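## Task

The shelves have spots, each labelled by a lot number printed on the shelf edge directly beneath it; several spots may carry the same number. Move one cardboard box from lot 437 and one from lot 333 onto the desk, skipping any lot the storeroom lacks. The robot must not tip over or finish leaning, or the task fails. A box counts only if it stays on the desk without the robot holding it there at the end.

## Robot and tools

Robot: a simulated Hello Robot Stretch 3 with a single arm. It has a two-wheeled base (0.33 m long, 0.34 m wide), a lift sliding on a mast, and a telescoping arm that reaches out to the robot's RIGHT side, ending in a wrist with yaw, pitch and roll and a two-finger gripper. The base cannot move sideways; to shift the gripper forward or back you drive the base. Turns pivot about the point midway between the drive wheels, 0.05 m behind the front edge. Stowed (arm in, wrist folded) the robot sweeps a circle of radius 0.28 m when turning; an unfolded level gripper reaches past that circle. Occasionally a loose object gets a brief external shove.

Frames: the base frame has its origin on the floor between the drive wheels, x forward, y left, z up. hand_pose is reported in it, located where the closed fingertips meet; with all wrist joints at zero its x axis points up, y back along the arm toward the mast, z toward the rear. The odometry frame is the base frame as it was when the scene began. base_odometry counts wheel rotation only, so wheel slip shows up as travel; heading is positive leftward, range -3.142 to 3.142.

Tool execute_actions: argument actions is a list holding exactly one action or nothing (empty just reports state and images). An action may contain base, joints, or both, plus optional contact_limits; its motions begin together. base takes a single command: translate_m, a forward (positive) or backward straight offset in metres from the current base position, -1 to 1; or rotate_rad, an in-place turn offset in radians, positive counter-clockwise seen from above, -3.2 to 3.2. Base offsets are measured from the base position in the latest reported state. joints is one dictionary of absolute joint targets by name: lift_m 0 to 1.1 (arm height); arm_m 0 to 0.52 (extension); wrist_yaw_rad -1.345 to 4.42 (0 along the arm, positive toward the front, 3.0 folded over the base); wrist_pitch_rad -1.57 to 0.451 (0 level, negative tips fingers down); wrist_roll_rad -2.911 to 2.911 (0 fingers side by side); gripper_m -0.089 to 0.179 (larger is wider; actual tip gap is about 0.007 less near closed, 0.025 less wide open, zero below 0.007); head_pan_rad -3.953 to 1.73 (0 forward, positive left, -1.57 along the arm); head_tilt_rad -1.53 to 0.419 (negative down). contact_limits currently accepts only arm_m: a motor_effort percentage from 1 to 100 at which extension or retraction halts with contact_stop; smaller is softer, too small stops instantly, and it also caps holding effort until the next action. Joints or base omitted from an action may still be pushing toward earlier targets. Unknown keys or out-of-range numbers make the call rejected with no motion. Each action is limited to 15 s. cameras picks images: head_camera, nav_camera, wrist_camera or all; omitted or null gives all, [] gives none.

Tool wait: seconds from 0 to 10; nothing new is commanded and it returns the same report. Tool zoom_image: camera name and region [x0, y0, x1, y1] in pixels of that camera's latest full image, at most 504 by 504. Tool finished_scene: scene number; it ends the scene irreversibly once the last command has been held, reports success, and gives the next task.

Result lines: base_status and joint_status tell how each commanded motion ended: done, off_target (stopped short and maybe still pushing), contact_stop, time_out or torque_fault (old target dropped). After a contact stop the arm or lift goes slack until commanded again; a slack lift may sag under load or be pushed up by closing fingers on a surface. on_its_own covers uncommanded things; its held at value is a target, not a position, and a flagged resting effort suggests pushing or carrying. motor_effort is percent of maximum, positive toward higher values, peak in brackets; readings have offsets and noise. Positive wheel effort drives forward. lidar_m: 12 distances in metres, 30-degree sectors starting straight ahead and going counter-clockwise (4th left, 7th behind, 10th right), one plane 0.17 m above the floor, range 0.15 to 12, dash for nothing; it misses clear objects, tabletops, thin legs and is partly blocked by the robot itself. wrist_depth_mm and head_depth_mm: 7 by 7 grids of median depth from top left (wrist 45 to 1000, head 280 to 4000, head image sent sideways). base_tilt in degrees, forward and right positive, with a fixed bias up to about 4. turned_by_wheels and turned_by_imu give turn since the last report. If a stop is reported, later calls in the same reply are skipped. If a stop is reported, later calls in the same reply are skipped. A contact_limits line shows active, default and maximum limits. Camera calibration lists intrinsics and base-to-camera transforms; they can be slightly off.

Speed: base moves fast (0.30 m/s, 1.9 rad/s) only when lift below 0.30, arm below 0.03 and wrist yaw above 2.54; otherwise 0.10 m/s and 0.63 rad/s. The robot keeps holding its last command while you think.

Gripping: close to a value below the object's width (lower squeezes harder, but a stall guard may weaken an overly hard grip); release by opening at least 0.02 beyond the touching value. Neither the reading nor done confirms a hold; check images and effort.

Cautions: fold or unfold the wrist only with lift between 0.32 and 0.95, pitch -0.4 and roll near 0; once folded the lift may drop to 0.25. With yaw below -0.4 keep pitch at -0.5 or lower. Pushing against something solid with the gripper above roughly 0.45 m, raising contact limits, repeated pushes, driving while holding or hooking something fixed, or snagging furniture (especially reversing) can tip the robot; if tilted, reverse the last move in small steps, free the gripper and lower the lift to about 0.2. Base, wrist and head push without stopping; wrist servos overloaded for seconds switch off for 10 s. Avoid drops, slips, slams, hard hits and strong pushes, and keep actions short in duration.

Each tool is called after ">>>" by a JSON object that holds its "fn" and its "kwargs".

## Session

I'll start by looking at the current state.

>>> {"fn": "execute_actions", "kwargs": {"actions": []}}

Scene clock: 0.00 s.
base_odometry: x=+0.000 y=+0.000 heading=+0.000 (m, m, rad; odometry frame)
turned_by_wheels: +0.000 (rad since the last result)
turned_by_imu: +0.000 (rad since the last result)
base_tilt: forward=-0.3 right=-1.1 (deg)
lidar_m: 1.49 1.02 1.02 1.72 2.73 1.10 0.84 0.82 0.87 1.24 1.57 1.87
head_depth_mm: 1640 2003 2017 2032 1976 1962 1967 / 1653 1870 1830 1813 1806 1838 1844 / 1661 1727 1712 1712 1699 1695 1682 / 1606 1617 1594 1601 1594 1578 1577 / 1541 1515 1510 1496 1499 1484 1484 / 1456 1426 1425 1420 1412 1401 1389 / 1375 1368 1356 1354 1352 1347 1344
base_status: not commanded
joint_positions: lift_m=+0.406 arm_m=+0.001 wrist_yaw_rad=+2.996 wrist_pitch_rad=-0.440 wrist_roll_rad=-0.001 gripper_m=+0.037 head_pan_rad=-0.017 head_tilt_rad=-0.021
joint_status: not commanded
motor_effort: left_wheel=+0 right_wheel=-1 lift_m=+36 arm_m=+0 wrist_yaw_rad=+0 wrist_pitch_rad=+5 wrist_roll_rad=+0 gripper_m=+0 head_pan_rad=+0 head_tilt_rad=+2 (%)
hand_pose: x=+0.0108 y=+0.0736 z=+0.4136 quat_wxyz=(+0.204, +0.699, +0.104, +0.678) (m; base frame)
wrist_depth_mm: - - - - - - - / - - - - - - - / - - - - - - - / 919 888 873 872 865 856 804 / 744 737 - 728 754 719 713 / 650 641 - 630 - 627 618 / 562 560 - 568 548 540 546
pictures: head_camera (sideways: a quarter turn clockwise sets it upright), nav_camera (sideways: a quarter turn counterclockwise sets it upright), wrist_camera
Images, in order (width x height): head_camera 896x504, nav_camera 672x504, wrist_camera 644x364.

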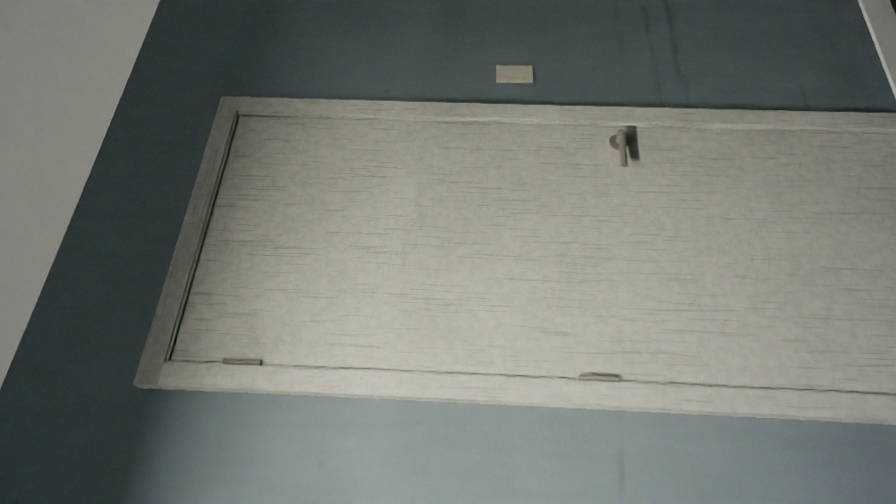

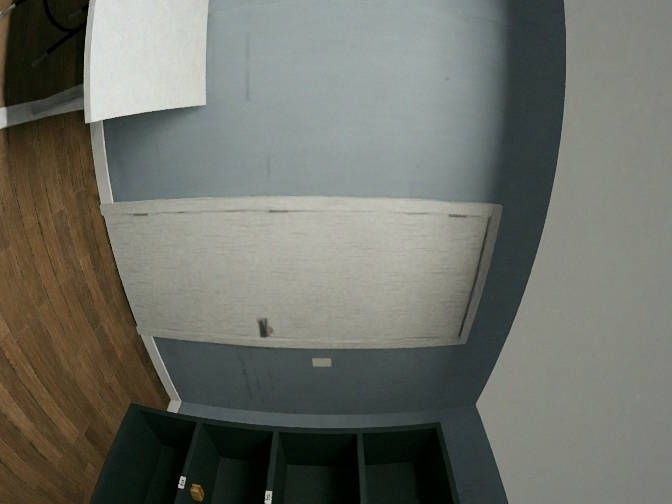

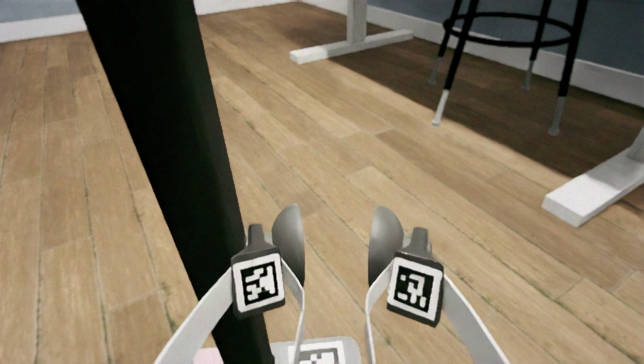

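>>> {"fn": "execute_actions", "kwargs": {"actions": [{"joints": {"head_pan_rad": -1.57, "head_tilt_rad": -0.3}}], "cameras": ["head_camera", "nav_camera"]}}

Scene clock: 6.13 s.
base_odometry: x=+0.000 y=+0.000 heading=+0.000 (m, m, rad; odometry frame)
turned_by_wheels: +0.000 (rad since the last result)
turned_by_imu: +0.000 (rad since the last result)
base_tilt: forward=-0.5 right=-1.1 (deg)
lidar_m: 1.49 1.02 1.02 1.73 2.74 1.10 0.84 0.82 0.87 1.24 1.57 1.86
head_depth_mm: 1012 1023 1040 1063 1077 1103 1121 / 1162 1179 1198 1221 1248 1268 1307 / 1362 1381 1413 1450 1489 1522 1490 / 1626 1594 1653 1715 1804 1879 1565 / 1745 1877 1975 2000 2034 1899 1557 / 1660 1833 1938 1999 2002 1902 1561 / 1580 1743 1834 1917 1837 1882 1541
base_status: not commanded
joint_positions: lift_m=+0.406 arm_m=+0.001 wrist_yaw_rad=+2.996 wrist_pitch_rad=-0.440 wrist_roll_rad=-0.001 gripper_m=+0.037 head_pan_rad=-1.563 head_tilt_rad=-0.296
joint_status: all done
motor_effort: left_wheel=-1(1) right_wheel=-1(0) lift_m=+36(36) arm_m=+0(1) wrist_yaw_rad=+0(1) wrist_pitch_rad=+5(5) wrist_roll_rad=+0(0) gripper_m=+0(0) head_pan_rad=-2(36) head_tilt_rad=-3(24) (%)
hand_pose: x=+0.0108 y=+0.0736 z=+0.4136 quat_wxyz=(+0.204, +0.699, +0.104, +0.678) (m; base frame)
wrist_depth_mm: - - - - - - - / - - - - - - - / - - - - - - - / 903 895 881 862 860 841 805 / 759 752 - 741 744 726 714 / 651 641 - 630 - 630 624 / 563 562 - 567 540 552 548
pictures: head_camera (sideways: a quarter turn clockwise sets it upright), nav_camera (sideways: a quarter turn counterclockwise sets it upright)
camera_calibration (this result's frames):
head_camera: T_world_to_cam=[[-0.0482172, 0.240795, -0.969377, 1.27746], [0.99778, -0.0330164, -0.0578313, 0.0688346], [-0.0459308, -0.970014, -0.238669, 0.266484], [0, 0, 0, 1]] pos_world=[0.00515343, -0.0468397, 1.30592]
nav_camera: T_world_to_cam=[[0.0191809, -0.266428, 0.963664, -1.21136], [-0.999657, -0.0223252, 0.0137249, 0.0384038], [0.0178573, -0.963596, -0.266765, 0.30032], [0, 0, 0, 1]] pos_world=[0.0562627, -0.0324959, 1.24693]
Images, in order (width x height): head_camera 896x504, nav_camera 672x504.

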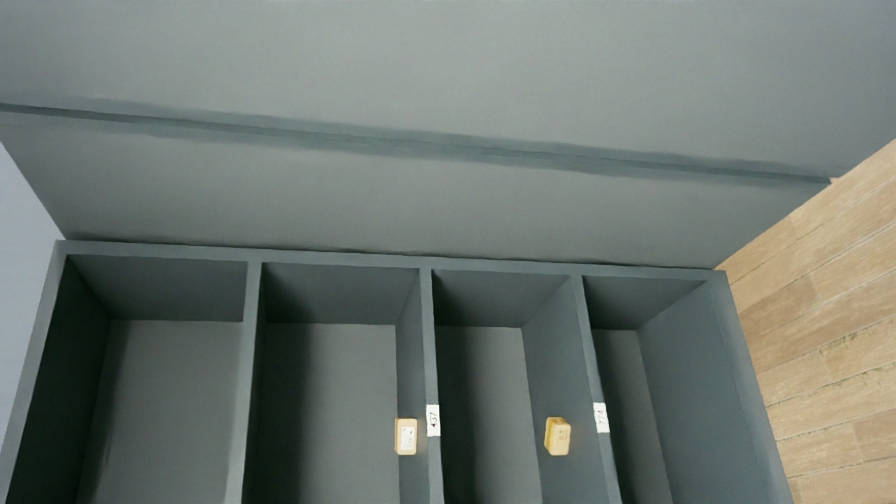

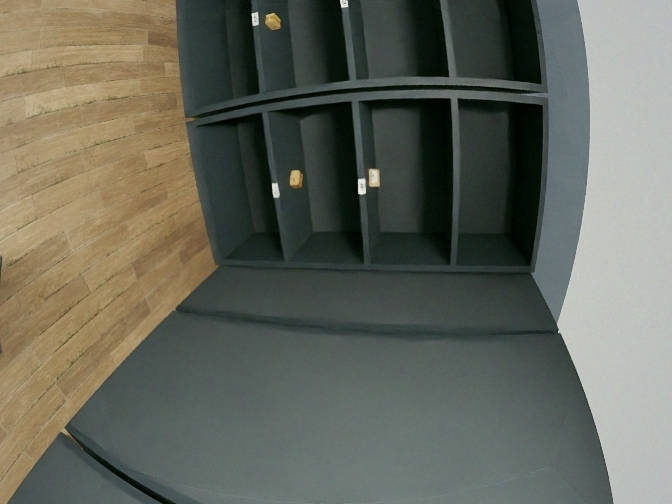

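>>> {"fn": "execute_actions", "kwargs": {"actions": [{"joints": {"head_pan_rad": -3.0, "head_tilt_rad": -0.3}}], "cameras": ["nav_camera"]}}

Scene clock: 49.13 s.
base_odometry: x=+0.000 y=+0.000 heading=+0.000 (m, m, rad; odometry frame)
turned_by_wheels: +0.000 (rad since the last result)
turned_by_imu: +0.000 (rad since the last result)
base_tilt: forward=-0.2 right=-1.1 (deg)
lidar_m: 1.49 1.02 1.02 1.72 2.74 1.10 0.84 0.82 0.87 1.24 1.57 1.87
head_depth_mm: 830 872 921 975 1035 1101 1182 / 795 838 879 935 988 1048 1117 / 766 808 848 890 941 1001 1060 / 741 777 814 855 899 953 1012 / 716 748 783 822 868 913 967 / 694 722 757 792 831 873 924 / 670 699 730 763 801 838 882
base_status: not commanded
joint_positions: lift_m=+0.406 arm_m=+0.001 wrist_yaw_rad=+2.996 wrist_pitch_rad=-0.440 wrist_roll_rad=-0.001 gripper_m=+0.037 head_pan_rad=-2.993 head_tilt_rad=-0.296
joint_status: all done
motor_effort: left_wheel=-1(0) right_wheel=-1(1) lift_m=+36(36) arm_m=+0(0) wrist_yaw_rad=-1(0) wrist_pitch_rad=+5(5) wrist_roll_rad=+0(0) gripper_m=+0(0) head_pan_rad=-3(34) head_tilt_rad=-3(4) (%)
hand_pose: x=+0.0108 y=+0.0736 z=+0.4136 quat_wxyz=(+0.204, +0.699, +0.104, +0.678) (m; base frame)
wrist_depth_mm: - - - - - - - / - - - - - - - / - - - - - - - / 888 890 877 869 863 853 796 / 754 751 - 722 741 715 719 / 645 644 - 627 - 618 621 / 562 555 - 565 548 548 544
pictures: nav_camera (sideways: a quarter turn counterclockwise sets it upright)
camera_calibration (this result's frames):
nav_camera: T_world_to_cam=[[-0.261242, -0.0564006, 0.963624, -1.2096], [-0.162389, 0.986631, 0.0137228, 0.0332993], [-0.951516, -0.152897, -0.266909, 0.306421], [0, 0, 0, 1]] pos_world=[-0.0190268, -0.0542252, 1.24693]
Images, in order (width x height): nav_camera 672x504.

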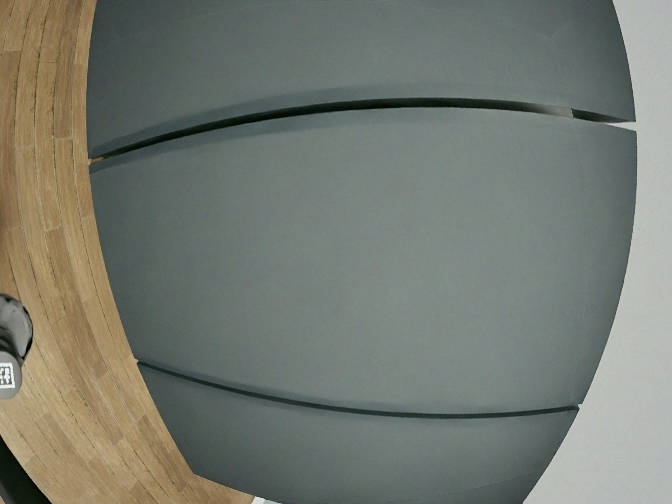

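>>> {"fn": "execute_actions", "kwargs": {"actions": [{"joints": {"head_pan_rad": 1.57, "head_tilt_rad": -0.3}}], "cameras": ["nav_camera"]}}

Scene clock: 58.40 s.
base_odometry: x=+0.000 y=+0.000 heading=+0.000 (m, m, rad; odometry frame)
turned_by_wheels: +0.000 (rad since the last result)
turned_by_imu: +0.000 (rad since the last result)
base_tilt: forward=-0.4 right=-1.1 (deg)
lidar_m: 1.49 1.02 1.02 1.72 2.74 1.10 0.84 0.82 0.87 1.24 1.57 1.86
head_depth_mm: 1756 1784 1824 1849 1410 1000 1490 / 2009 2045 2083 2100 1401 1847 1582 / 2327 2392 2461 2500 1479 1907 1584 / 2634 2759 2821 2977 2493 2028 1568 / 2524 2620 2728 2887 2955 2017 1545 / 2396 2522 2599 2725 2790 2011 1540 / 2276 2399 2490 2599 2632 1999 1539
base_status: not commanded
joint_positions: lift_m=+0.406 arm_m=+0.001 wrist_yaw_rad=+2.996 wrist_pitch_rad=-0.440 wrist_roll_rad=-0.001 gripper_m=+0.037 head_pan_rad=+1.563 head_tilt_rad=-0.296
joint_status: all done
motor_effort: left_wheel=+0(1) right_wheel=+0(1) lift_m=+35(35) arm_m=+0(0) wrist_yaw_rad=-1(0) wrist_pitch_rad=+5(5) wrist_roll_rad=+0(0) gripper_m=+0(1) head_pan_rad=+3(35) head_tilt_rad=-2(3) (%)
hand_pose: x=+0.0108 y=+0.0736 z=+0.4136 quat_wxyz=(+0.204, +0.699, +0.104, +0.678) (m; base frame)
wrist_depth_mm: - - - - - - - / - - - - - - - / - - - - - - - / 914 893 875 872 856 855 806 / 752 758 - 745 759 716 714 / 640 636 - 635 - 625 617 / 562 564 - 568 541 543 547
pictures: nav_camera (sideways: a quarter turn counterclockwise sets it upright)
camera_calibration (this result's frames):
nav_camera: T_world_to_cam=[[-0.0148978, 0.266846, 0.963624, -1.2111], [0.999886, 0.0062676, 0.0137228, 0.0262093], [-0.00237773, 0.963719, -0.266909, 0.300631], [0, 0, 0, 1]] pos_world=[-0.0435343, 0.0332892, 1.24693]
Images, in order (width x height): nav_camera 672x504.

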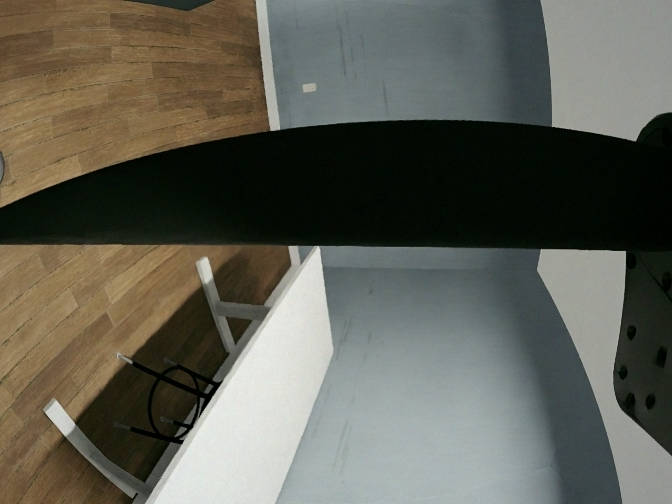

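>>> {"fn": "execute_actions", "kwargs": {"actions": [{"joints": {"head_pan_rad": -1.1, "head_tilt_rad": -0.35}}], "cameras": ["head_camera"]}}

Scene clock: 103.23 s.
base_odometry: x=+0.000 y=+0.000 heading=+0.000 (m, m, rad; odometry frame)
turned_by_wheels: +0.000 (rad since the last result)
turned_by_imu: +0.000 (rad since the last result)
base_tilt: forward=-0.3 right=-1.2 (deg)
lidar_m: 1.49 1.02 1.02 1.73 2.73 1.10 0.84 0.82 0.87 1.25 1.57 1.87
head_depth_mm: 1680 1808 1896 1959 1908 1827 1525 / 1715 1810 1918 2019 2017 1846 1515 / 1722 1798 1927 2038 1986 1816 1502 / 1617 1784 1912 2020 1973 1800 1492 / 1566 1678 1527 1612 1793 1786 1481 / 1707 1814 1898 2020 2135 1806 1473 / 1736 1795 1906 2016 2092 1810 1464
base_status: not commanded
joint_positions: lift_m=+0.406 arm_m=+0.001 wrist_yaw_rad=+2.996 wrist_pitch_rad=-0.440 wrist_roll_rad=-0.001 gripper_m=+0.037 head_pan_rad=-1.093 head_tilt_rad=-0.346
joint_status: all done
motor_effort: left_wheel=+0(0) right_wheel=-1(1) lift_m=+35(35) arm_m=+0(1) wrist_yaw_rad=-1(0) wrist_pitch_rad=+5(5) wrist_roll_rad=+0(0) gripper_m=+0(0) head_pan_rad=-3(34) head_tilt_rad=-3(7) (%)
hand_pose: x=+0.0108 y=+0.0736 z=+0.4136 quat_wxyz=(+0.204, +0.699, +0.104, +0.678) (m; base frame)
wrist_depth_mm: - - - - - - - / - - - - - - - / - - - - - - - / 895 902 871 875 869 860 797 / 755 744 - 728 745 724 716 / 639 643 - 631 - 619 620 / 564 561 - 575 552 545 544
pictures: head_camera (sideways: a quarter turn clockwise sets it upright)
camera_calibration (this result's frames):
head_camera: T_world_to_cam=[[-0.173989, 0.235206, -0.956246, 1.26107], [0.9032, 0.425036, -0.059792, 0.0719603], [0.392375, -0.874084, -0.28639, 0.325921], [0, 0, 0, 1]] pos_world=[0.026534, -0.0423142, 1.30353]
Images, in order (width x height): head_camera 896x504.

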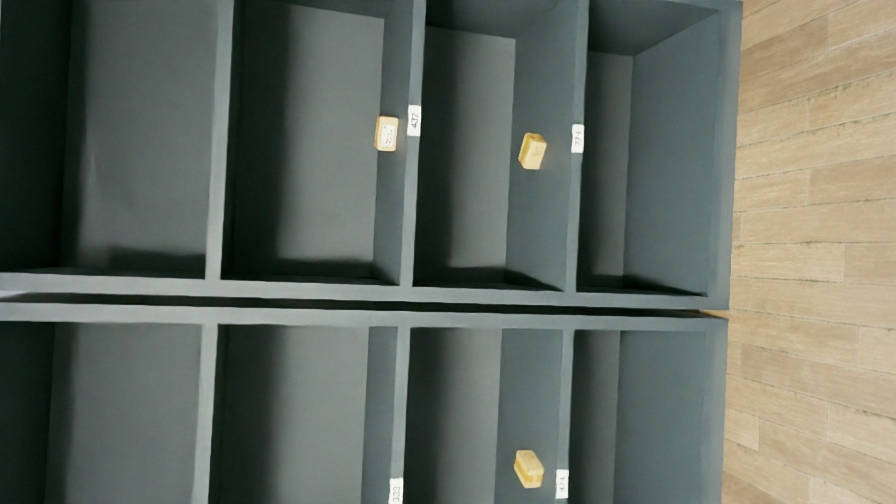

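>>> {"fn": "zoom_image", "kwargs": {"camera": "head_camera", "region": [340, 80, 640, 200]}}

>>> {"fn": "zoom_image", "kwargs": {"camera": "head_camera", "region": [340, 404, 640, 504]}}

Region (340, 80, 640, 200) of head_camera's 896x504 image, scaled by 1.680, with more detail than that image has; it fills the top 202 rows of this view, and the rest is white.

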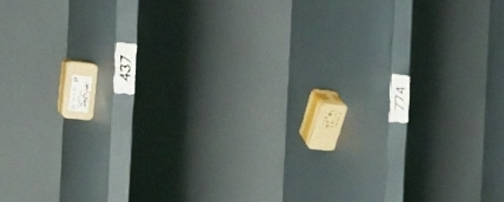

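Region (340, 404, 640, 504) of head_camera's 896x504 image, scaled by 1.680, with more detail than that image has.

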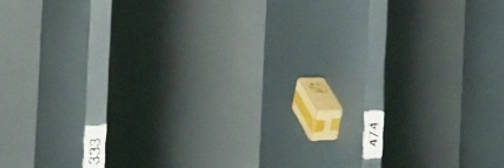

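>>> {"fn": "execute_actions", "kwargs": {"actions": [{"joints": {"head_pan_rad": -0.55, "head_tilt_rad": -0.35}}], "cameras": ["head_camera"]}}

Scene clock: 112.63 s.
base_odometry: x=+0.000 y=+0.000 heading=+0.000 (m, m, rad; odometry frame)
turned_by_wheels: +0.000 (rad since the last result)
turned_by_imu: +0.000 (rad since the last result)
base_tilt: forward=-0.3 right=-1.2 (deg)
lidar_m: 1.49 1.02 1.02 1.72 2.74 1.10 0.84 0.82 0.87 1.24 1.57 1.87
head_depth_mm: 1680 1799 1860 1959 1883 1780 1528 / 1706 1870 1979 2056 2034 1840 1524 / 1750 1975 2084 2159 2213 1889 1505 / 1708 1729 1894 2016 2130 1915 1485 / 2039 2162 2300 2440 2430 1889 1481 / 1791 1896 1985 2101 2221 1885 1481 / 1581 1648 1720 1795 1877 1878 1464
base_status: not commanded
joint_positions: lift_m=+0.406 arm_m=+0.001 wrist_yaw_rad=+2.996 wrist_pitch_rad=-0.440 wrist_roll_rad=-0.001 gripper_m=+0.037 head_pan_rad=-0.557 head_tilt_rad=-0.346
joint_status: all done
motor_effort: left_wheel=+0(0) right_wheel=-1(0) lift_m=+35(35) arm_m=+0(1) wrist_yaw_rad=+0(1) wrist_pitch_rad=+5(5) wrist_roll_rad=+0(0) gripper_m=+0(0) head_pan_rad=+3(29) head_tilt_rad=-3(0) (%)
hand_pose: x=+0.0108 y=+0.0736 z=+0.4136 quat_wxyz=(+0.204, +0.699, +0.104, +0.678) (m; base frame)
wrist_depth_mm: - - - - - - - / - - - - - - - / - - - - - - - / 919 902 887 875 870 871 798 / 755 747 - 732 743 715 718 / 639 646 - 636 - 626 622 / 565 559 - 572 554 547 541
pictures: head_camera (sideways: a quarter turn clockwise sets it upright)
camera_calibration (this result's frames):
head_camera: T_world_to_cam=[[-0.269655, 0.113492, -0.956246, 1.26165], [0.559859, 0.826428, -0.059792, 0.0740547], [0.783482, -0.551486, -0.28639, 0.323535], [0, 0, 0, 1]] pos_world=[0.0452659, -0.0259629, 1.30353]
Images, in order (width x height): head_camera 896x504.

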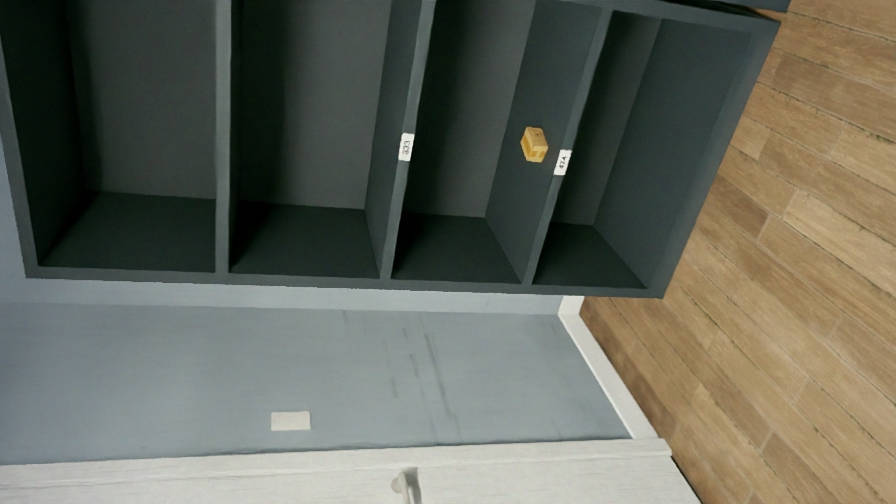

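>>> {"fn": "execute_actions", "kwargs": {"actions": [{"base": {"rotate_rad": -1.50}, "joints": {"lift_m": 0.27, "head_pan_rad": 0.0, "head_tilt_rad": -0.4}}], "cameras": ["nav_camera"]}}

Scene clock: 148.17 s.
base_odometry: x=+0.000 y=+0.000 heading=-1.500 (m, m, rad; odometry frame)
turned_by_wheels: -1.500 (rad since the last result)
turned_by_imu: -1.474 (rad since the last result)
base_tilt: forward=-0.2 right=-1.2 (deg)
lidar_m: 1.38 1.56 1.81 1.48 1.11 1.02 1.73 2.71 1.02 0.82 0.82 0.90
head_depth_mm: 1068 1088 1118 1139 1169 1202 1233 / 1245 1275 1311 1351 1389 1420 1405 / 1459 1522 1590 1640 1703 1690 1434 / 1688 1697 1802 1892 1991 1800 1430 / 1761 1855 1959 2098 2188 1796 1416 / 1698 1791 1860 2003 2071 1765 1408 / 1649 1718 1787 1925 2024 1721 1396
base_status: done
joint_positions: lift_m=+0.270 arm_m=+0.001 wrist_yaw_rad=+2.996 wrist_pitch_rad=-0.441 wrist_roll_rad=-0.001 gripper_m=+0.037 head_pan_rad=-0.007 head_tilt_rad=-0.396
joint_status: all done
motor_effort: left_wheel=+1(8) right_wheel=-1(6) lift_m=+31(31) arm_m=+0(0) wrist_yaw_rad=+0(0) wrist_pitch_rad=+5(5) wrist_roll_rad=+0(0) gripper_m=+1(0) head_pan_rad=+3(29) head_tilt_rad=-3(10) (%)
hand_pose: x=+0.0108 y=+0.0736 z=+0.2777 quat_wxyz=(+0.205, +0.699, +0.104, +0.678) (m; base frame)
wrist_depth_mm: - - - - - - - / - - - - - - - / 826 787 819 805 807 795 788 / 669 667 665 645 652 639 632 / 564 551 - 550 559 541 534 / 482 507 - - - 469 461 / - - - - 412 410 407
pictures: nav_camera (sideways: a quarter turn counterclockwise sets it upright)
camera_calibration (this result's frames):
nav_camera: T_world_to_cam=[[0.360947, 0.0145148, 0.932473, -1.17272], [0.00858974, -0.999888, 0.0122392, 0.0341894], [0.932547, 0.00359199, -0.361031, 0.417424], [0, 0, 0, 1]] pos_world=[0.0337269, 0.0497079, 1.24381]
Images, in order (width x height): nav_camera 672x504.

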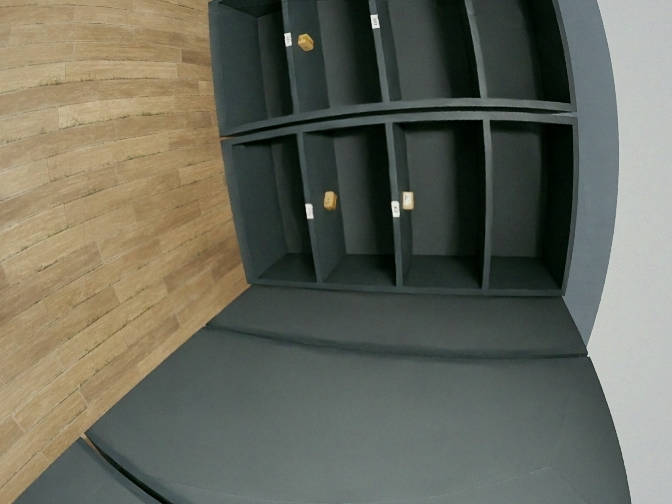

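>>> {"fn": "execute_actions", "kwargs": {"actions": [{"base": {"translate_m": 1.0}}], "cameras": ["nav_camera"]}}

Scene clock: 165.87 s.
base_odometry: x=+0.071 y=-0.997 heading=-1.500 (m, m, rad; odometry frame)
turned_by_wheels: +0.000 (rad since the last result)
turned_by_imu: +0.001 (rad since the last result)
base_tilt: forward=-0.4 right=-1.2 (deg)
lidar_m: 0.76 1.09 0.78 1.52 1.81 1.74 2.69 1.15 0.57 0.46 0.46 0.50
head_depth_mm: 587 598 611 626 641 656 675 / 618 655 697 733 759 781 806 / 643 712 737 766 816 886 946 / 781 889 934 892 972 1006 997 / 644 1002 1069 945 1235 1063 898 / 581 966 1022 931 1160 1055 862 / 588 924 981 917 693 1049 829
base_status: done
joint_positions: lift_m=+0.270 arm_m=+0.001 wrist_yaw_rad=+2.996 wrist_pitch_rad=-0.441 wrist_roll_rad=-0.001 gripper_m=+0.037 head_pan_rad=-0.007 head_tilt_rad=-0.396
joint_status: not commanded
motor_effort: left_wheel=+1(8) right_wheel=-2(4) lift_m=+31(31) arm_m=+0(0) wrist_yaw_rad=+0(0) wrist_pitch_rad=+5(5) wrist_roll_rad=+0(0) gripper_m=+0(0) head_pan_rad=+3(3) head_tilt_rad=-3(4) (%)
hand_pose: x=+0.0108 y=+0.0736 z=+0.2777 quat_wxyz=(+0.205, +0.699, +0.104, +0.678) (m; base frame)
wrist_depth_mm: - - - - - 726 807 / - - - - 964 784 817 / 836 833 823 817 809 733 654 / 676 668 659 652 644 644 612 / 565 562 - 545 566 537 532 / 479 504 - - - 465 465 / - - - - 411 406 401
pictures: nav_camera (sideways: a quarter turn counterclockwise sets it upright)
camera_calibration (this result's frames):
nav_camera: T_world_to_cam=[[0.361511, 0.0145279, 0.932255, -1.17243], [0.00864426, -0.999888, 0.0122298, 0.0342014], [0.932328, 0.00363746, -0.361596, 0.41816], [0, 0, 0, 1]] pos_world=[0.0336894, 0.0497095, 1.24379]
Images, in order (width x height): nav_camera 672x504.

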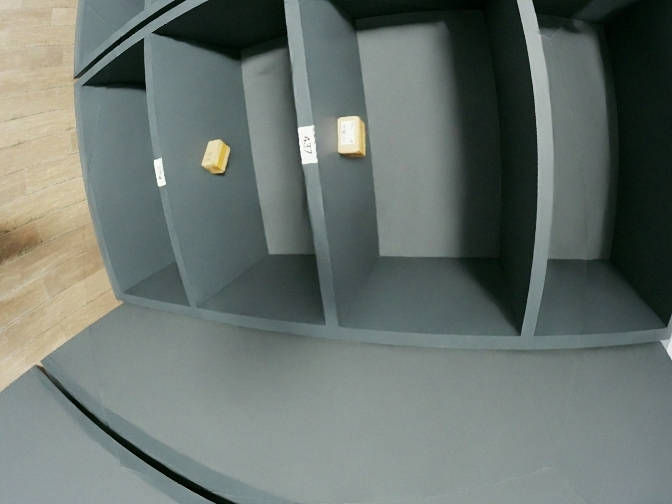

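>>> {"fn": "execute_actions", "kwargs": {"actions": [{"base": {"rotate_rad": 1.98}, "joints": {"head_pan_rad": -1.57, "head_tilt_rad": -0.2}}], "cameras": ["head_camera", "nav_camera"]}}

Scene clock: 175.53 s.
base_odometry: x=+0.071 y=-0.997 heading=+0.480 (m, m, rad; odometry frame)
turned_by_wheels: +1.980 (rad since the last result)
turned_by_imu: +1.940 (rad since the last result)
base_tilt: forward=-0.3 right=-1.3 (deg)
lidar_m: 1.81 1.74 1.93 1.73 0.64 0.47 0.46 0.48 0.65 1.10 0.78 1.53
head_depth_mm: 979 995 996 1058 961 714 978 / 974 993 1033 1062 950 708 1042 / 977 996 1034 1064 935 1132 1035 / 979 998 1029 1063 856 1129 1023 / 970 991 1031 1056 903 1132 1024 / 975 994 1030 1065 894 1130 1014 / 973 987 1034 1058 883 1129 1010
base_status: done
joint_positions: lift_m=+0.270 arm_m=+0.001 wrist_yaw_rad=+2.996 wrist_pitch_rad=-0.441 wrist_roll_rad=-0.001 gripper_m=+0.037 head_pan_rad=-1.563 head_tilt_rad=-0.211
joint_status: all done
motor_effort: left_wheel=-2(7) right_wheel=+1(9) lift_m=+31(32) arm_m=+0(0) wrist_yaw_rad=+0(0) wrist_pitch_rad=+5(5) wrist_roll_rad=+0(0) gripper_m=+1(0) head_pan_rad=-2(35) head_tilt_rad=+5(25) (%)
hand_pose: x=+0.0108 y=+0.0735 z=+0.2777 quat_wxyz=(+0.205, +0.699, +0.104, +0.678) (m; base frame)
wrist_depth_mm: 653 - - - - - - / 662 - - - - - - / 644 798 825 818 806 780 783 / 617 661 662 649 644 639 632 / 555 555 - 549 556 542 536 / 485 503 - - - 468 464 / - - - - 407 410 409
pictures: head_camera (sideways: a quarter turn clockwise sets it upright), nav_camera (sideways: a quarter turn counterclockwise sets it upright)
camera_calibration (this result's frames):
head_camera: T_world_to_cam=[[-0.0474968, 0.157213, -0.986422, 1.29975], [0.997807, -0.0381136, -0.0541194, 0.0640081], [-0.0461044, -0.986829, -0.155058, 0.157655], [0, 0, 0, 1]] pos_world=[0.00513477, -0.0463199, 1.31001]
nav_camera: T_world_to_cam=[[0.0184555, -0.183231, 0.982897, -1.2365], [-0.999673, -0.0207892, 0.0148949, 0.0368791], [0.0177044, -0.98285, -0.183555, 0.192016], [0, 0, 0, 1]] pos_world=[0.0562877, -0.0370764, 1.25005]
Images, in order (width x height): head_camera 896x504, nav_camera 672x504.

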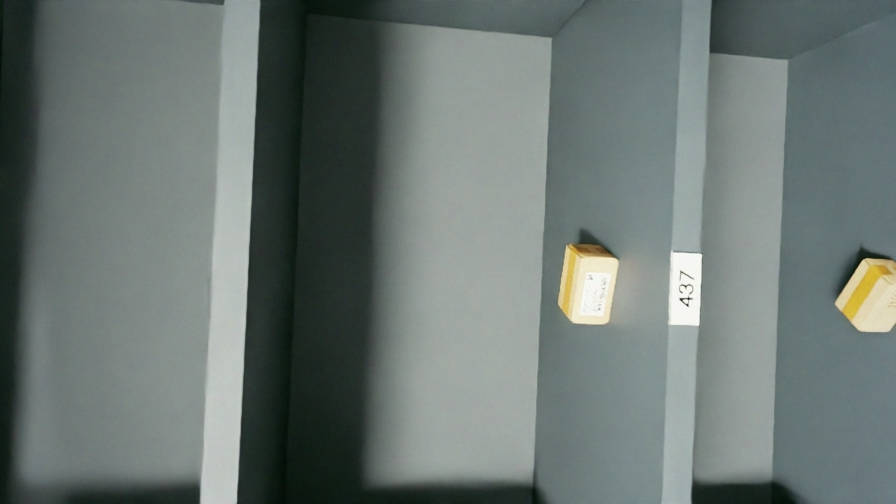

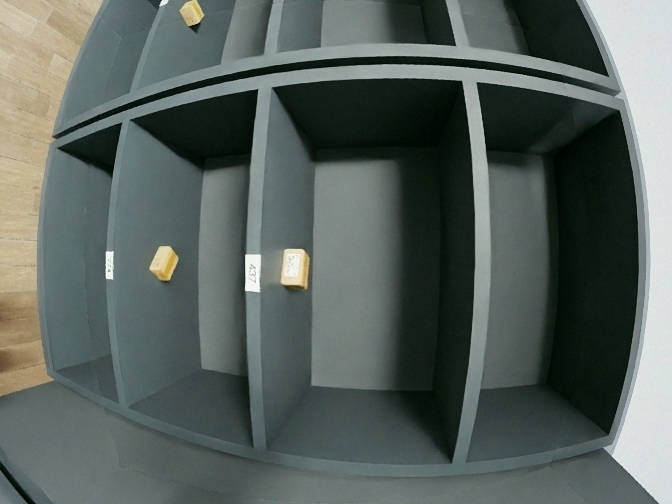

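>>> {"fn": "execute_actions", "kwargs": {"actions": [{"joints": {"lift_m": 0.88, "gripper_m": 0.17}}], "cameras": []}}

>>> {"fn": "execute_actions", "kwargs": {"actions": [{"joints": {"wrist_yaw_rad": 0.0, "wrist_pitch_rad": 0.0, "head_tilt_rad": -0.45}}], "cameras": ["head_camera", "wrist_camera"]}}

Scene clock: 202.10 s.
base_odometry: x=+0.071 y=-0.997 heading=+0.480 (m, m, rad; odometry frame)
turned_by_wheels: +0.000 (rad since the last result)
turned_by_imu: +0.000 (rad since the last result)
base_tilt: forward=-0.3 right=-1.2 (deg)
lidar_m: 1.81 1.74 1.93 1.74 0.64 0.47 0.46 0.47 0.65 1.09 0.78 1.53
head_depth_mm: 979 995 997 1055 956 716 974 / 973 996 1034 1061 948 708 1043 / 979 996 1033 1068 936 1130 1035 / 977 996 1031 1068 859 1133 1028 / 974 990 1032 1066 907 1132 1018 / 978 995 1030 1060 897 1129 1014 / 975 992 1028 1061 885 1135 1005
base_status: not commanded
joint_positions: lift_m=+0.880 arm_m=+0.001 wrist_yaw_rad=+2.996 wrist_pitch_rad=-0.441 wrist_roll_rad=-0.001 gripper_m=+0.170 head_pan_rad=-1.563 head_tilt_rad=-0.211
joint_status: all done
motor_effort: left_wheel=-2(1) right_wheel=+1(1) lift_m=+39(42) arm_m=-1(0) wrist_yaw_rad=-1(1) wrist_pitch_rad=+5(5) wrist_roll_rad=+0(0) gripper_m=+1(85) head_pan_rad=-2(3) head_tilt_rad=+5(5) (%)
hand_pose: x=+0.0108 y=+0.0735 z=+0.8874 quat_wxyz=(+0.205, +0.699, +0.105, +0.678) (m; base frame)
wrist_depth_mm: 645 - - - - - - / 647 - - - - - - / 642 847 - - - - - / 635 879 - - - - - / 606 868 - - - - - / 569 - - - - - - / 631 901 - - - - 970
pictures: none
No camera images: the call's "cameras" was empty. Leave "cameras" out to get every camera's image.

Scene clock: 204.60 s.
base_odometry: x=+0.071 y=-0.997 heading=+0.480 (m, m, rad; odometry frame)
turned_by_wheels: +0.000 (rad since the last result)
turned_by_imu: +0.000 (rad since the last result)
base_tilt: forward=-0.2 right=-1.2 (deg)
lidar_m: 1.81 1.74 1.93 1.73 0.64 0.47 0.45 0.47 0.65 1.10 0.79 1.52
head_depth_mm: 579 975 1029 885 1004 984 907 / 594 974 1045 869 1212 1028 902 / 612 969 1041 859 1222 1026 - / 556 971 1044 781 1215 1012 - / 566 975 1042 793 1210 1007 1184 / 585 971 1040 818 1221 997 1181 / 606 977 1049 804 1203 995 1174
base_status: not commanded
joint_positions: lift_m=+0.880 arm_m=+0.001 wrist_yaw_rad=+0.003 wrist_pitch_rad=-0.024 wrist_roll_rad=-0.006 gripper_m=+0.170 head_pan_rad=-1.563 head_tilt_rad=-0.444
joint_status: all done
motor_effort: left_wheel=-1(2) right_wheel=+1(1) lift_m=+38(39) arm_m=-4(8) wrist_yaw_rad=-2(25) wrist_pitch_rad=+9(47) wrist_roll_rad=+3(23) gripper_m=+0(3) head_pan_rad=-2(2) head_tilt_rad=-4(22) (%)
hand_pose: x=-0.0206 y=-0.4014 z=+0.9885 quat_wxyz=(+0.709, +0.010, -0.705, -0.007) (m; base frame)
wrist_depth_mm: 552 778 814 772 778 755 514 / 556 780 823 816 789 784 515 / 524 685 716 524 740 695 486 / 515 686 891 408 407 394 394 / 546 890 916 912 903 847 485 / 526 897 938 937 908 834 440 / 587 737 774 739 776 727 561
pictures: head_camera (sideways: a quarter turn clockwise sets it upright), wrist_camera
camera_calibration (this result's frames):
head_camera: T_world_to_cam=[[-0.0492027, 0.381287, -0.923146, 1.21709], [0.997699, -0.0244016, -0.0632549, 0.0758843], [-0.0466445, -0.924135, -0.379209, 0.449396], [0, 0, 0, 1]] pos_world=[0.00513645, -0.046907, 1.29877]
wrist_camera: T_world_to_cam=[[-0.998873, -0.0473432, -0.00343291, -0.0295751], [-0.00724513, 0.223536, -0.974669, 1.08558], [0.0469113, -0.973545, -0.223627, -0.00259401], [0, 0, 0, 1]] pos_world=[-0.0215549, -0.246593, 1.0574]
Images, in order (width x height): head_camera 896x504, wrist_camera 644x364.

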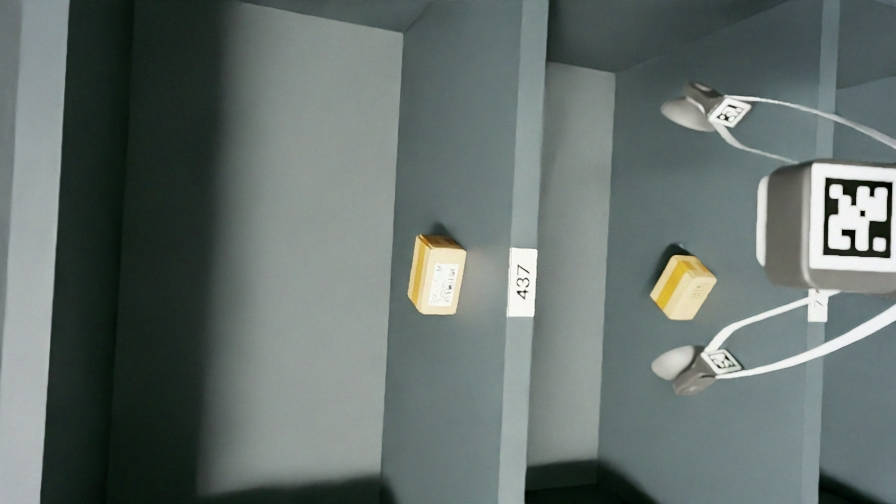

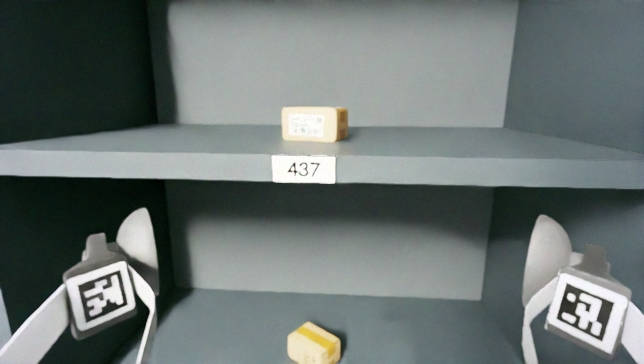

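>>> {"fn": "execute_actions", "kwargs": {"actions": [{"base": {"translate_m": 0.015}, "joints": {"lift_m": 0.92, "arm_m": 0.15}}], "cameras": ["wrist_camera"]}}

Scene clock: 235.23 s.
base_odometry: x=+0.084 y=-0.991 heading=+0.480 (m, m, rad; odometry frame)
turned_by_wheels: +0.000 (rad since the last result)
turned_by_imu: +0.000 (rad since the last result)
base_tilt: forward=-0.3 right=-1.1 (deg)
lidar_m: 1.79 1.73 2.60 1.79 0.67 0.49 0.47 0.49 0.68 1.10 0.78 1.52
head_depth_mm: 579 970 1031 885 684 - 1048 / 596 969 1042 871 - - 1220 / 616 965 1043 854 - - 1234 / 556 972 1043 782 - - 1227 / 568 974 1044 824 1214 1010 1182 / 587 978 1045 816 1216 995 1181 / 609 975 1049 805 1202 994 1171
base_status: done
joint_positions: lift_m=+0.920 arm_m=+0.150 wrist_yaw_rad=+0.002 wrist_pitch_rad=-0.022 wrist_roll_rad=-0.006 gripper_m=+0.170 head_pan_rad=-1.563 head_tilt_rad=-0.445
joint_status: all done
motor_effort: left_wheel=-2(2) right_wheel=+1(5) lift_m=+40(40) arm_m=+5(6) wrist_yaw_rad=-2(3) wrist_pitch_rad=+9(9) wrist_roll_rad=+3(3) gripper_m=+1(1) head_pan_rad=-3(3) head_tilt_rad=-3(4) (%)
hand_pose: x=-0.0209 y=-0.5503 z=+1.0288 quat_wxyz=(+0.709, +0.009, -0.705, -0.007) (m; base frame)
wrist_depth_mm: 527 671 663 656 637 628 534 / 533 689 686 670 667 650 534 / 537 709 705 698 684 675 525 / 430 438 446 390 449 451 450 / 287 295 278 273 276 278 281 / 505 798 786 793 764 755 261 / 573 763 809 794 788 768 584
pictures: wrist_camera
camera_calibration (this result's frames):
wrist_camera: T_world_to_cam=[[-0.998926, -0.0461939, -0.0036645, -0.0359112], [-0.00670614, 0.222359, -0.974942, 1.15777], [0.0458512, -0.97387, -0.222429, -0.139998], [0, 0, 0, 1]] pos_world=[-0.0216893, -0.395439, 1.09749]
Images, in order (width x height): wrist_camera 644x364.

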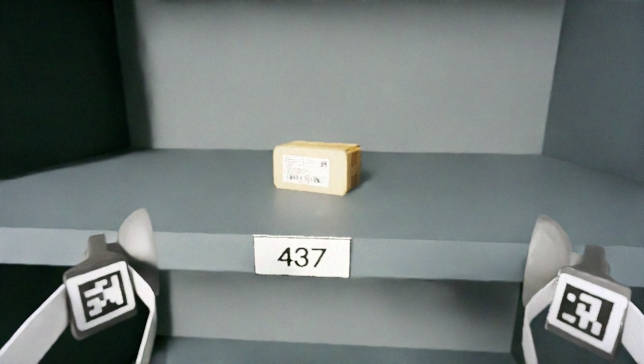

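>>> {"fn": "execute_actions", "kwargs": {"actions": [{"base": {"translate_m": 0.03}}], "cameras": ["wrist_camera"]}}

Scene clock: 252.13 s.
base_odometry: x=+0.111 y=-0.977 heading=+0.480 (m, m, rad; odometry frame)
turned_by_wheels: +0.000 (rad since the last result)
turned_by_imu: +0.000 (rad since the last result)
base_tilt: forward=-0.3 right=-1.2 (deg)
lidar_m: 1.76 1.71 1.91 1.90 0.71 0.52 0.50 0.52 0.72 1.10 0.76 1.49
head_depth_mm: 580 971 1038 888 683 - 1122 / 595 973 1041 870 - - 1221 / 614 971 1043 853 - - 1224 / 557 969 1047 783 - - 1225 / 567 971 1046 829 1217 1005 1177 / 587 972 1043 814 1215 997 1175 / 606 970 1039 801 1151 992 1138
base_status: done
joint_positions: lift_m=+0.920 arm_m=+0.150 wrist_yaw_rad=+0.002 wrist_pitch_rad=-0.022 wrist_roll_rad=-0.006 gripper_m=+0.170 head_pan_rad=-1.563 head_tilt_rad=-0.445
joint_status: not commanded
motor_effort: left_wheel=-1(2) right_wheel=+1(5) lift_m=+39(39) arm_m=+5(4) wrist_yaw_rad=-2(2) wrist_pitch_rad=+9(9) wrist_roll_rad=+3(3) gripper_m=+1(0) head_pan_rad=-2(2) head_tilt_rad=-3(3) (%)
hand_pose: x=-0.0209 y=-0.5503 z=+1.0288 quat_wxyz=(+0.709, +0.009, -0.705, -0.007) (m; base frame)
wrist_depth_mm: 495 665 663 657 647 638 573 / 493 678 676 671 668 647 572 / 499 693 702 701 682 681 570 / 433 439 440 395 444 452 456 / 288 292 277 275 277 278 279 / 472 804 801 770 768 750 261 / 535 720 807 795 775 767 627
pictures: wrist_camera
camera_calibration (this result's frames):
wrist_camera: T_world_to_cam=[[-0.998926, -0.0461939, -0.00366449, -0.0359112], [-0.00670616, 0.222359, -0.974942, 1.15777], [0.0458512, -0.97387, -0.222429, -0.139998], [0, 0, 0, 1]] pos_world=[-0.0216893, -0.395439, 1.09749]
Images, in order (width x height): wrist_camera 644x364.

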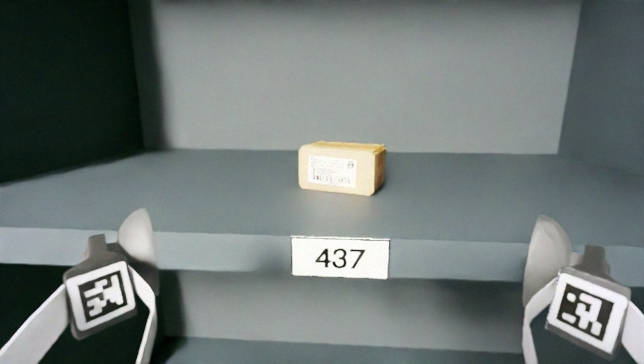

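>>> {"fn": "execute_actions", "kwargs": {"actions": [{"joints": {"arm_m": 0.41}, "contact_limits": {"arm_m": 25}}], "cameras": ["wrist_camera", "head_camera"]}}

Scene clock: 272.00 s.
base_odometry: x=+0.111 y=-0.977 heading=+0.480 (m, m, rad; odometry frame)
turned_by_wheels: +0.000 (rad since the last result)
turned_by_imu: +0.000 (rad since the last result)
base_tilt: forward=-0.2 right=-1.2 (deg)
lidar_m: 1.76 1.70 1.91 1.90 0.70 0.52 0.50 0.52 0.72 1.10 0.76 1.48
head_depth_mm: 575 972 1041 891 - - 983 / 593 975 1043 1036 1216 1031 903 / 609 973 1044 - 1220 1026 1194 / 626 970 1049 944 1224 992 1194 / 564 972 1046 830 1214 1009 1186 / 581 977 1047 816 1224 1000 1176 / 603 976 1036 804 1153 995 1133
base_status: not commanded
joint_positions: lift_m=+0.920 arm_m=+0.409 wrist_yaw_rad=-0.001 wrist_pitch_rad=-0.036 wrist_roll_rad=-0.006 gripper_m=+0.170 head_pan_rad=-1.563 head_tilt_rad=-0.445
joint_status: all done
on_its_own: arm_m is at rest, and its effort (+19) is outside its rest range (-14 to +14)
motor_effort: left_wheel=-2(2) right_wheel=+2(1) lift_m=+33(39) arm_m=+19(19) wrist_yaw_rad=-1(2) wrist_pitch_rad=+14(15) wrist_roll_rad=+3(3) gripper_m=+0(0) head_pan_rad=-3(2) head_tilt_rad=-3(4) (%)
contact_limits: arm_m 25 (drawing in: default 32, maximum 52; extending or still: default 44, maximum 72)
hand_pose: x=-0.0216 y=-0.8090 z=+1.0254 quat_wxyz=(+0.709, +0.013, -0.705, -0.013) (m; base frame)
wrist_depth_mm: 435 426 419 416 409 400 393 / 447 441 433 430 424 416 409 / 464 460 453 445 438 428 425 / 405 414 413 414 418 419 423 / 261 283 228 141 140 265 266 / 203 188 173 140 128 193 205 / 145 152 152 143 134 153 141
pictures: head_camera (sideways: a quarter turn clockwise sets it upright), wrist_camera
camera_calibration (this result's frames):
head_camera: T_world_to_cam=[[-0.0492006, 0.381695, -0.922978, 1.21687], [0.997698, -0.0243874, -0.063269, 0.0759026], [-0.0466584, -0.923967, -0.379616, 0.449926], [0, 0, 0, 1]] pos_world=[0.00513579, -0.0469056, 1.29875]
wrist_camera: T_world_to_cam=[[-0.999044, -0.043489, -0.00455464, -0.0454481], [-0.005838, 0.235886, -0.971763, 1.21971], [0.0433354, -0.970807, -0.235914, -0.376365], [0, 0, 0, 1]] pos_world=[-0.021974, -0.655067, 1.09628]
Images, in order (width x height): head_camera 896x504, wrist_camera 644x364.

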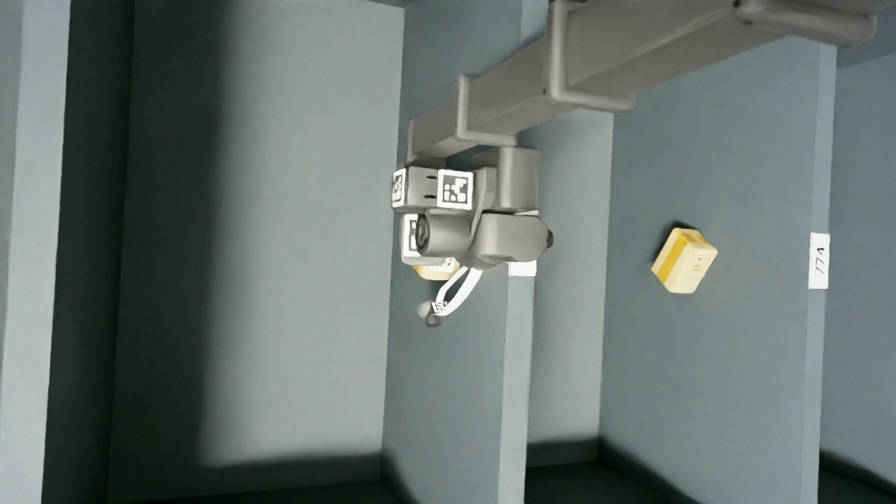

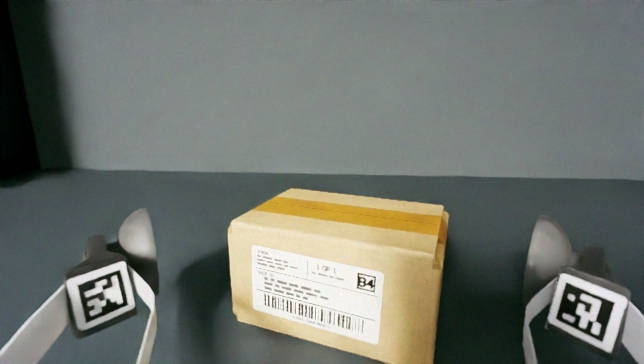

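>>> {"fn": "execute_actions", "kwargs": {"actions": [{"joints": {"lift_m": 0.932, "arm_m": 0.44}, "contact_limits": {"arm_m": 25}}], "cameras": ["wrist_camera"]}}

Scene clock: 294.43 s.
base_odometry: x=+0.111 y=-0.977 heading=+0.480 (m, m, rad; odometry frame)
turned_by_wheels: +0.000 (rad since the last result)
turned_by_imu: +0.000 (rad since the last result)
base_tilt: forward=-0.4 right=-1.2 (deg)
lidar_m: 1.76 1.70 1.91 1.90 0.71 0.52 0.50 0.52 0.71 1.09 0.76 1.49
head_depth_mm: 584 970 1043 888 - 967 1033 / 600 970 1041 1026 1214 1029 903 / 620 971 1044 - 1223 1023 1196 / 554 967 1045 811 1214 985 1195 / 572 969 1049 822 1214 1008 1186 / 590 975 1047 812 1215 1001 1176 / 611 976 1031 800 1158 996 1137
base_status: not commanded
joint_positions: lift_m=+0.932 arm_m=+0.414 wrist_yaw_rad=-0.003 wrist_pitch_rad=-0.023 wrist_roll_rad=+0.000 gripper_m=+0.170 head_pan_rad=-1.563 head_tilt_rad=-0.446
joint_status: arm_m contact_stop (moved +0.005 of +0.031); the others done
on_its_own: arm_m is slack since a contact_stop, until your next command for it (your +0.440 is given up)
motor_effort: left_wheel=-1(3) right_wheel=+0(2) lift_m=+38(48) arm_m=+0(29) wrist_yaw_rad=+1(1) wrist_pitch_rad=+9(54) wrist_roll_rad=-1(3) gripper_m=+0(1) head_pan_rad=-2(2) head_tilt_rad=-2(3) (%)
contact_limits: arm_m 25 (drawing in: default 32, maximum 52; extending or still: default 44, maximum 72)
hand_pose: x=-0.0221 y=-0.8148 z=+1.0405 quat_wxyz=(+0.707, +0.008, -0.707, -0.010) (m; base frame)
wrist_depth_mm: 426 424 414 410 402 399 392 / 442 436 428 424 419 411 405 / 456 447 446 436 431 426 415 / 458 461 455 446 439 431 431 / 301 327 302 172 281 304 304 / 233 214 148 133 131 220 233 / 165 172 155 136 125 173 159
pictures: wrist_camera
camera_calibration (this result's frames):
wrist_camera: T_world_to_cam=[[-0.999099, -0.0414137, -0.00926548, -0.0395536], [-0.000225076, 0.2235, -0.974704, 1.22884], [0.042437, -0.973824, -0.223308, -0.394031], [0, 0, 0, 1]] pos_world=[-0.0225199, -0.659999, 1.10939]
Images, in order (width x height): wrist_camera 644x364.

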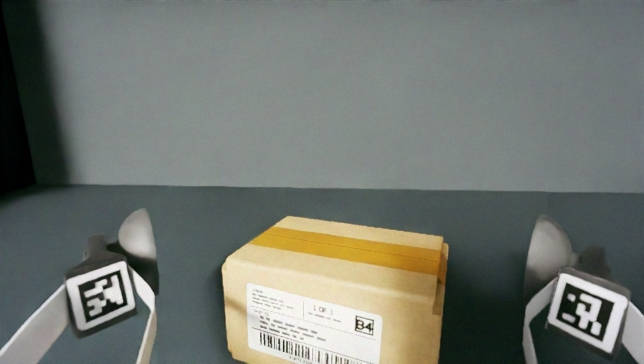

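>>> {"fn": "execute_actions", "kwargs": {"actions": [{"joints": {"arm_m": 0.445}, "contact_limits": {"arm_m": 25}}], "cameras": ["wrist_camera"]}}

Scene clock: 307.60 s.
base_odometry: x=+0.111 y=-0.977 heading=+0.480 (m, m, rad; odometry frame)
turned_by_wheels: +0.000 (rad since the last result)
turned_by_imu: +0.000 (rad since the last result)
base_tilt: forward=-0.4 right=-1.2 (deg)
lidar_m: 1.76 1.70 1.91 1.90 0.71 0.52 0.50 0.52 0.72 1.09 0.76 1.49
head_depth_mm: 585 971 1042 886 - 970 1056 / 603 965 1045 1027 1213 1029 900 / 619 968 1040 - 1212 1022 1199 / 556 973 1042 782 1215 985 1194 / 573 971 1045 826 1211 1004 1182 / 592 976 1040 813 1212 1001 1178 / 613 975 1038 801 1160 996 1138
base_status: not commanded
joint_positions: lift_m=+0.932 arm_m=+0.445 wrist_yaw_rad=-0.003 wrist_pitch_rad=-0.023 wrist_roll_rad=+0.000 gripper_m=+0.170 head_pan_rad=-1.563 head_tilt_rad=-0.446
joint_status: all done
motor_effort: left_wheel=-1(1) right_wheel=+0(1) lift_m=+38(38) arm_m=+4(4) wrist_yaw_rad=+2(3) wrist_pitch_rad=+9(9) wrist_roll_rad=-1(0) gripper_m=+1(0) head_pan_rad=-3(3) head_tilt_rad=-3(2) (%)
contact_limits: arm_m 25 (drawing in: default 32, maximum 52; extending or still: default 44, maximum 72)
hand_pose: x=-0.0221 y=-0.8453 z=+1.0405 quat_wxyz=(+0.707, +0.008, -0.707, -0.009) (m; base frame)
wrist_depth_mm: 397 392 386 381 379 370 363 / 415 405 395 394 390 381 378 / 428 419 413 408 401 397 390 / 436 432 426 420 413 406 399 / 302 325 303 303 302 304 303 / 231 214 132 125 125 212 233 / 165 172 115 103 98 172 159
pictures: wrist_camera
camera_calibration (this result's frames):
wrist_camera: T_world_to_cam=[[-0.999098, -0.0414317, -0.00926085, -0.0408312], [-0.000229073, 0.223396, -0.974728, 1.23561], [0.0424534, -0.973847, -0.223204, -0.423833], [0, 0, 0, 1]] pos_world=[-0.0225182, -0.690471, 1.1094]
Images, in order (width x height): wrist_camera 644x364.

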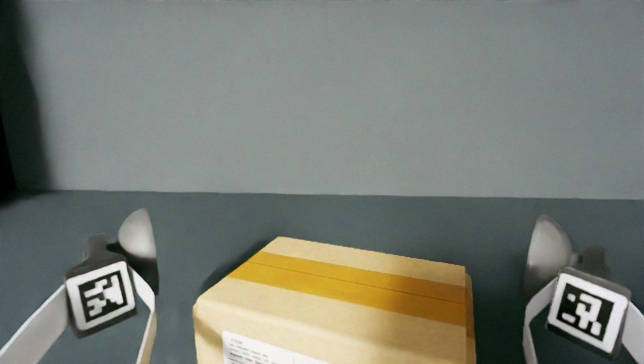

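>>> {"fn": "execute_actions", "kwargs": {"actions": [{"joints": {"gripper_m": 0.04}}], "cameras": ["wrist_camera"]}}

Scene clock: 318.00 s.
base_odometry: x=+0.111 y=-0.977 heading=+0.480 (m, m, rad; odometry frame)
turned_by_wheels: +0.000 (rad since the last result)
turned_by_imu: +0.000 (rad since the last result)
base_tilt: forward=-0.2 right=-1.3 (deg)
lidar_m: 1.76 1.71 1.91 1.90 0.71 0.52 0.50 0.52 0.72 1.10 0.76 1.48
head_depth_mm: 586 969 1044 884 - 968 1054 / 600 968 1042 1027 1210 1032 903 / 619 966 1043 - 1214 1023 1195 / 554 972 1041 797 1212 986 1193 / 572 974 1050 825 1220 1007 1188 / 593 973 1048 813 1218 1001 1176 / 614 971 1039 802 1156 997 1135
base_status: not commanded
joint_positions: lift_m=+0.932 arm_m=+0.445 wrist_yaw_rad=-0.001 wrist_pitch_rad=-0.021 wrist_roll_rad=+0.000 gripper_m=+0.041 head_pan_rad=-1.563 head_tilt_rad=-0.446
joint_status: all done
motor_effort: left_wheel=-1(1) right_wheel=+0(1) lift_m=+38(38) arm_m=+4(4) wrist_yaw_rad=+1(2) wrist_pitch_rad=+8(9) wrist_roll_rad=-1(1) gripper_m=-26(99) head_pan_rad=-3(3) head_tilt_rad=-2(3) (%)
hand_pose: x=-0.0218 y=-0.8454 z=+1.0410 quat_wxyz=(+0.707, +0.007, -0.707, -0.008) (m; base frame)
wrist_depth_mm: 397 392 386 379 375 371 363 / 411 404 398 394 390 384 375 / 428 421 416 406 399 396 390 / 435 432 423 421 411 407 400 / 305 303 305 174 305 331 306 / 221 234 132 125 125 - 222 / 181 165 134 108 103 166 174
pictures: wrist_camera
camera_calibration (this result's frames):
wrist_camera: T_world_to_cam=[[-0.99905, -0.0426089, -0.00917704, -0.0416143], [-0.000486886, 0.221447, -0.975172, 1.23493], [0.0435832, -0.974241, -0.221257, -0.426129], [0, 0, 0, 1]] pos_world=[-0.0224014, -0.690398, 1.10961]
Images, in order (width x height): wrist_camera 644x364.

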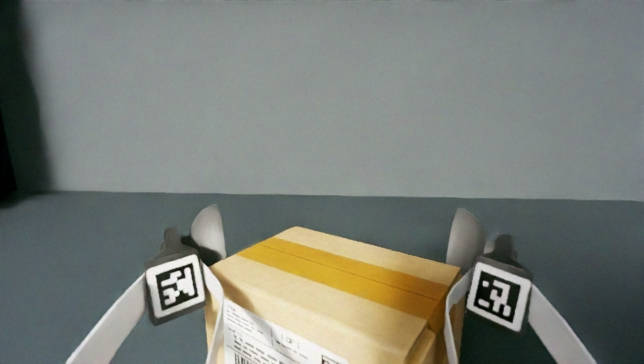

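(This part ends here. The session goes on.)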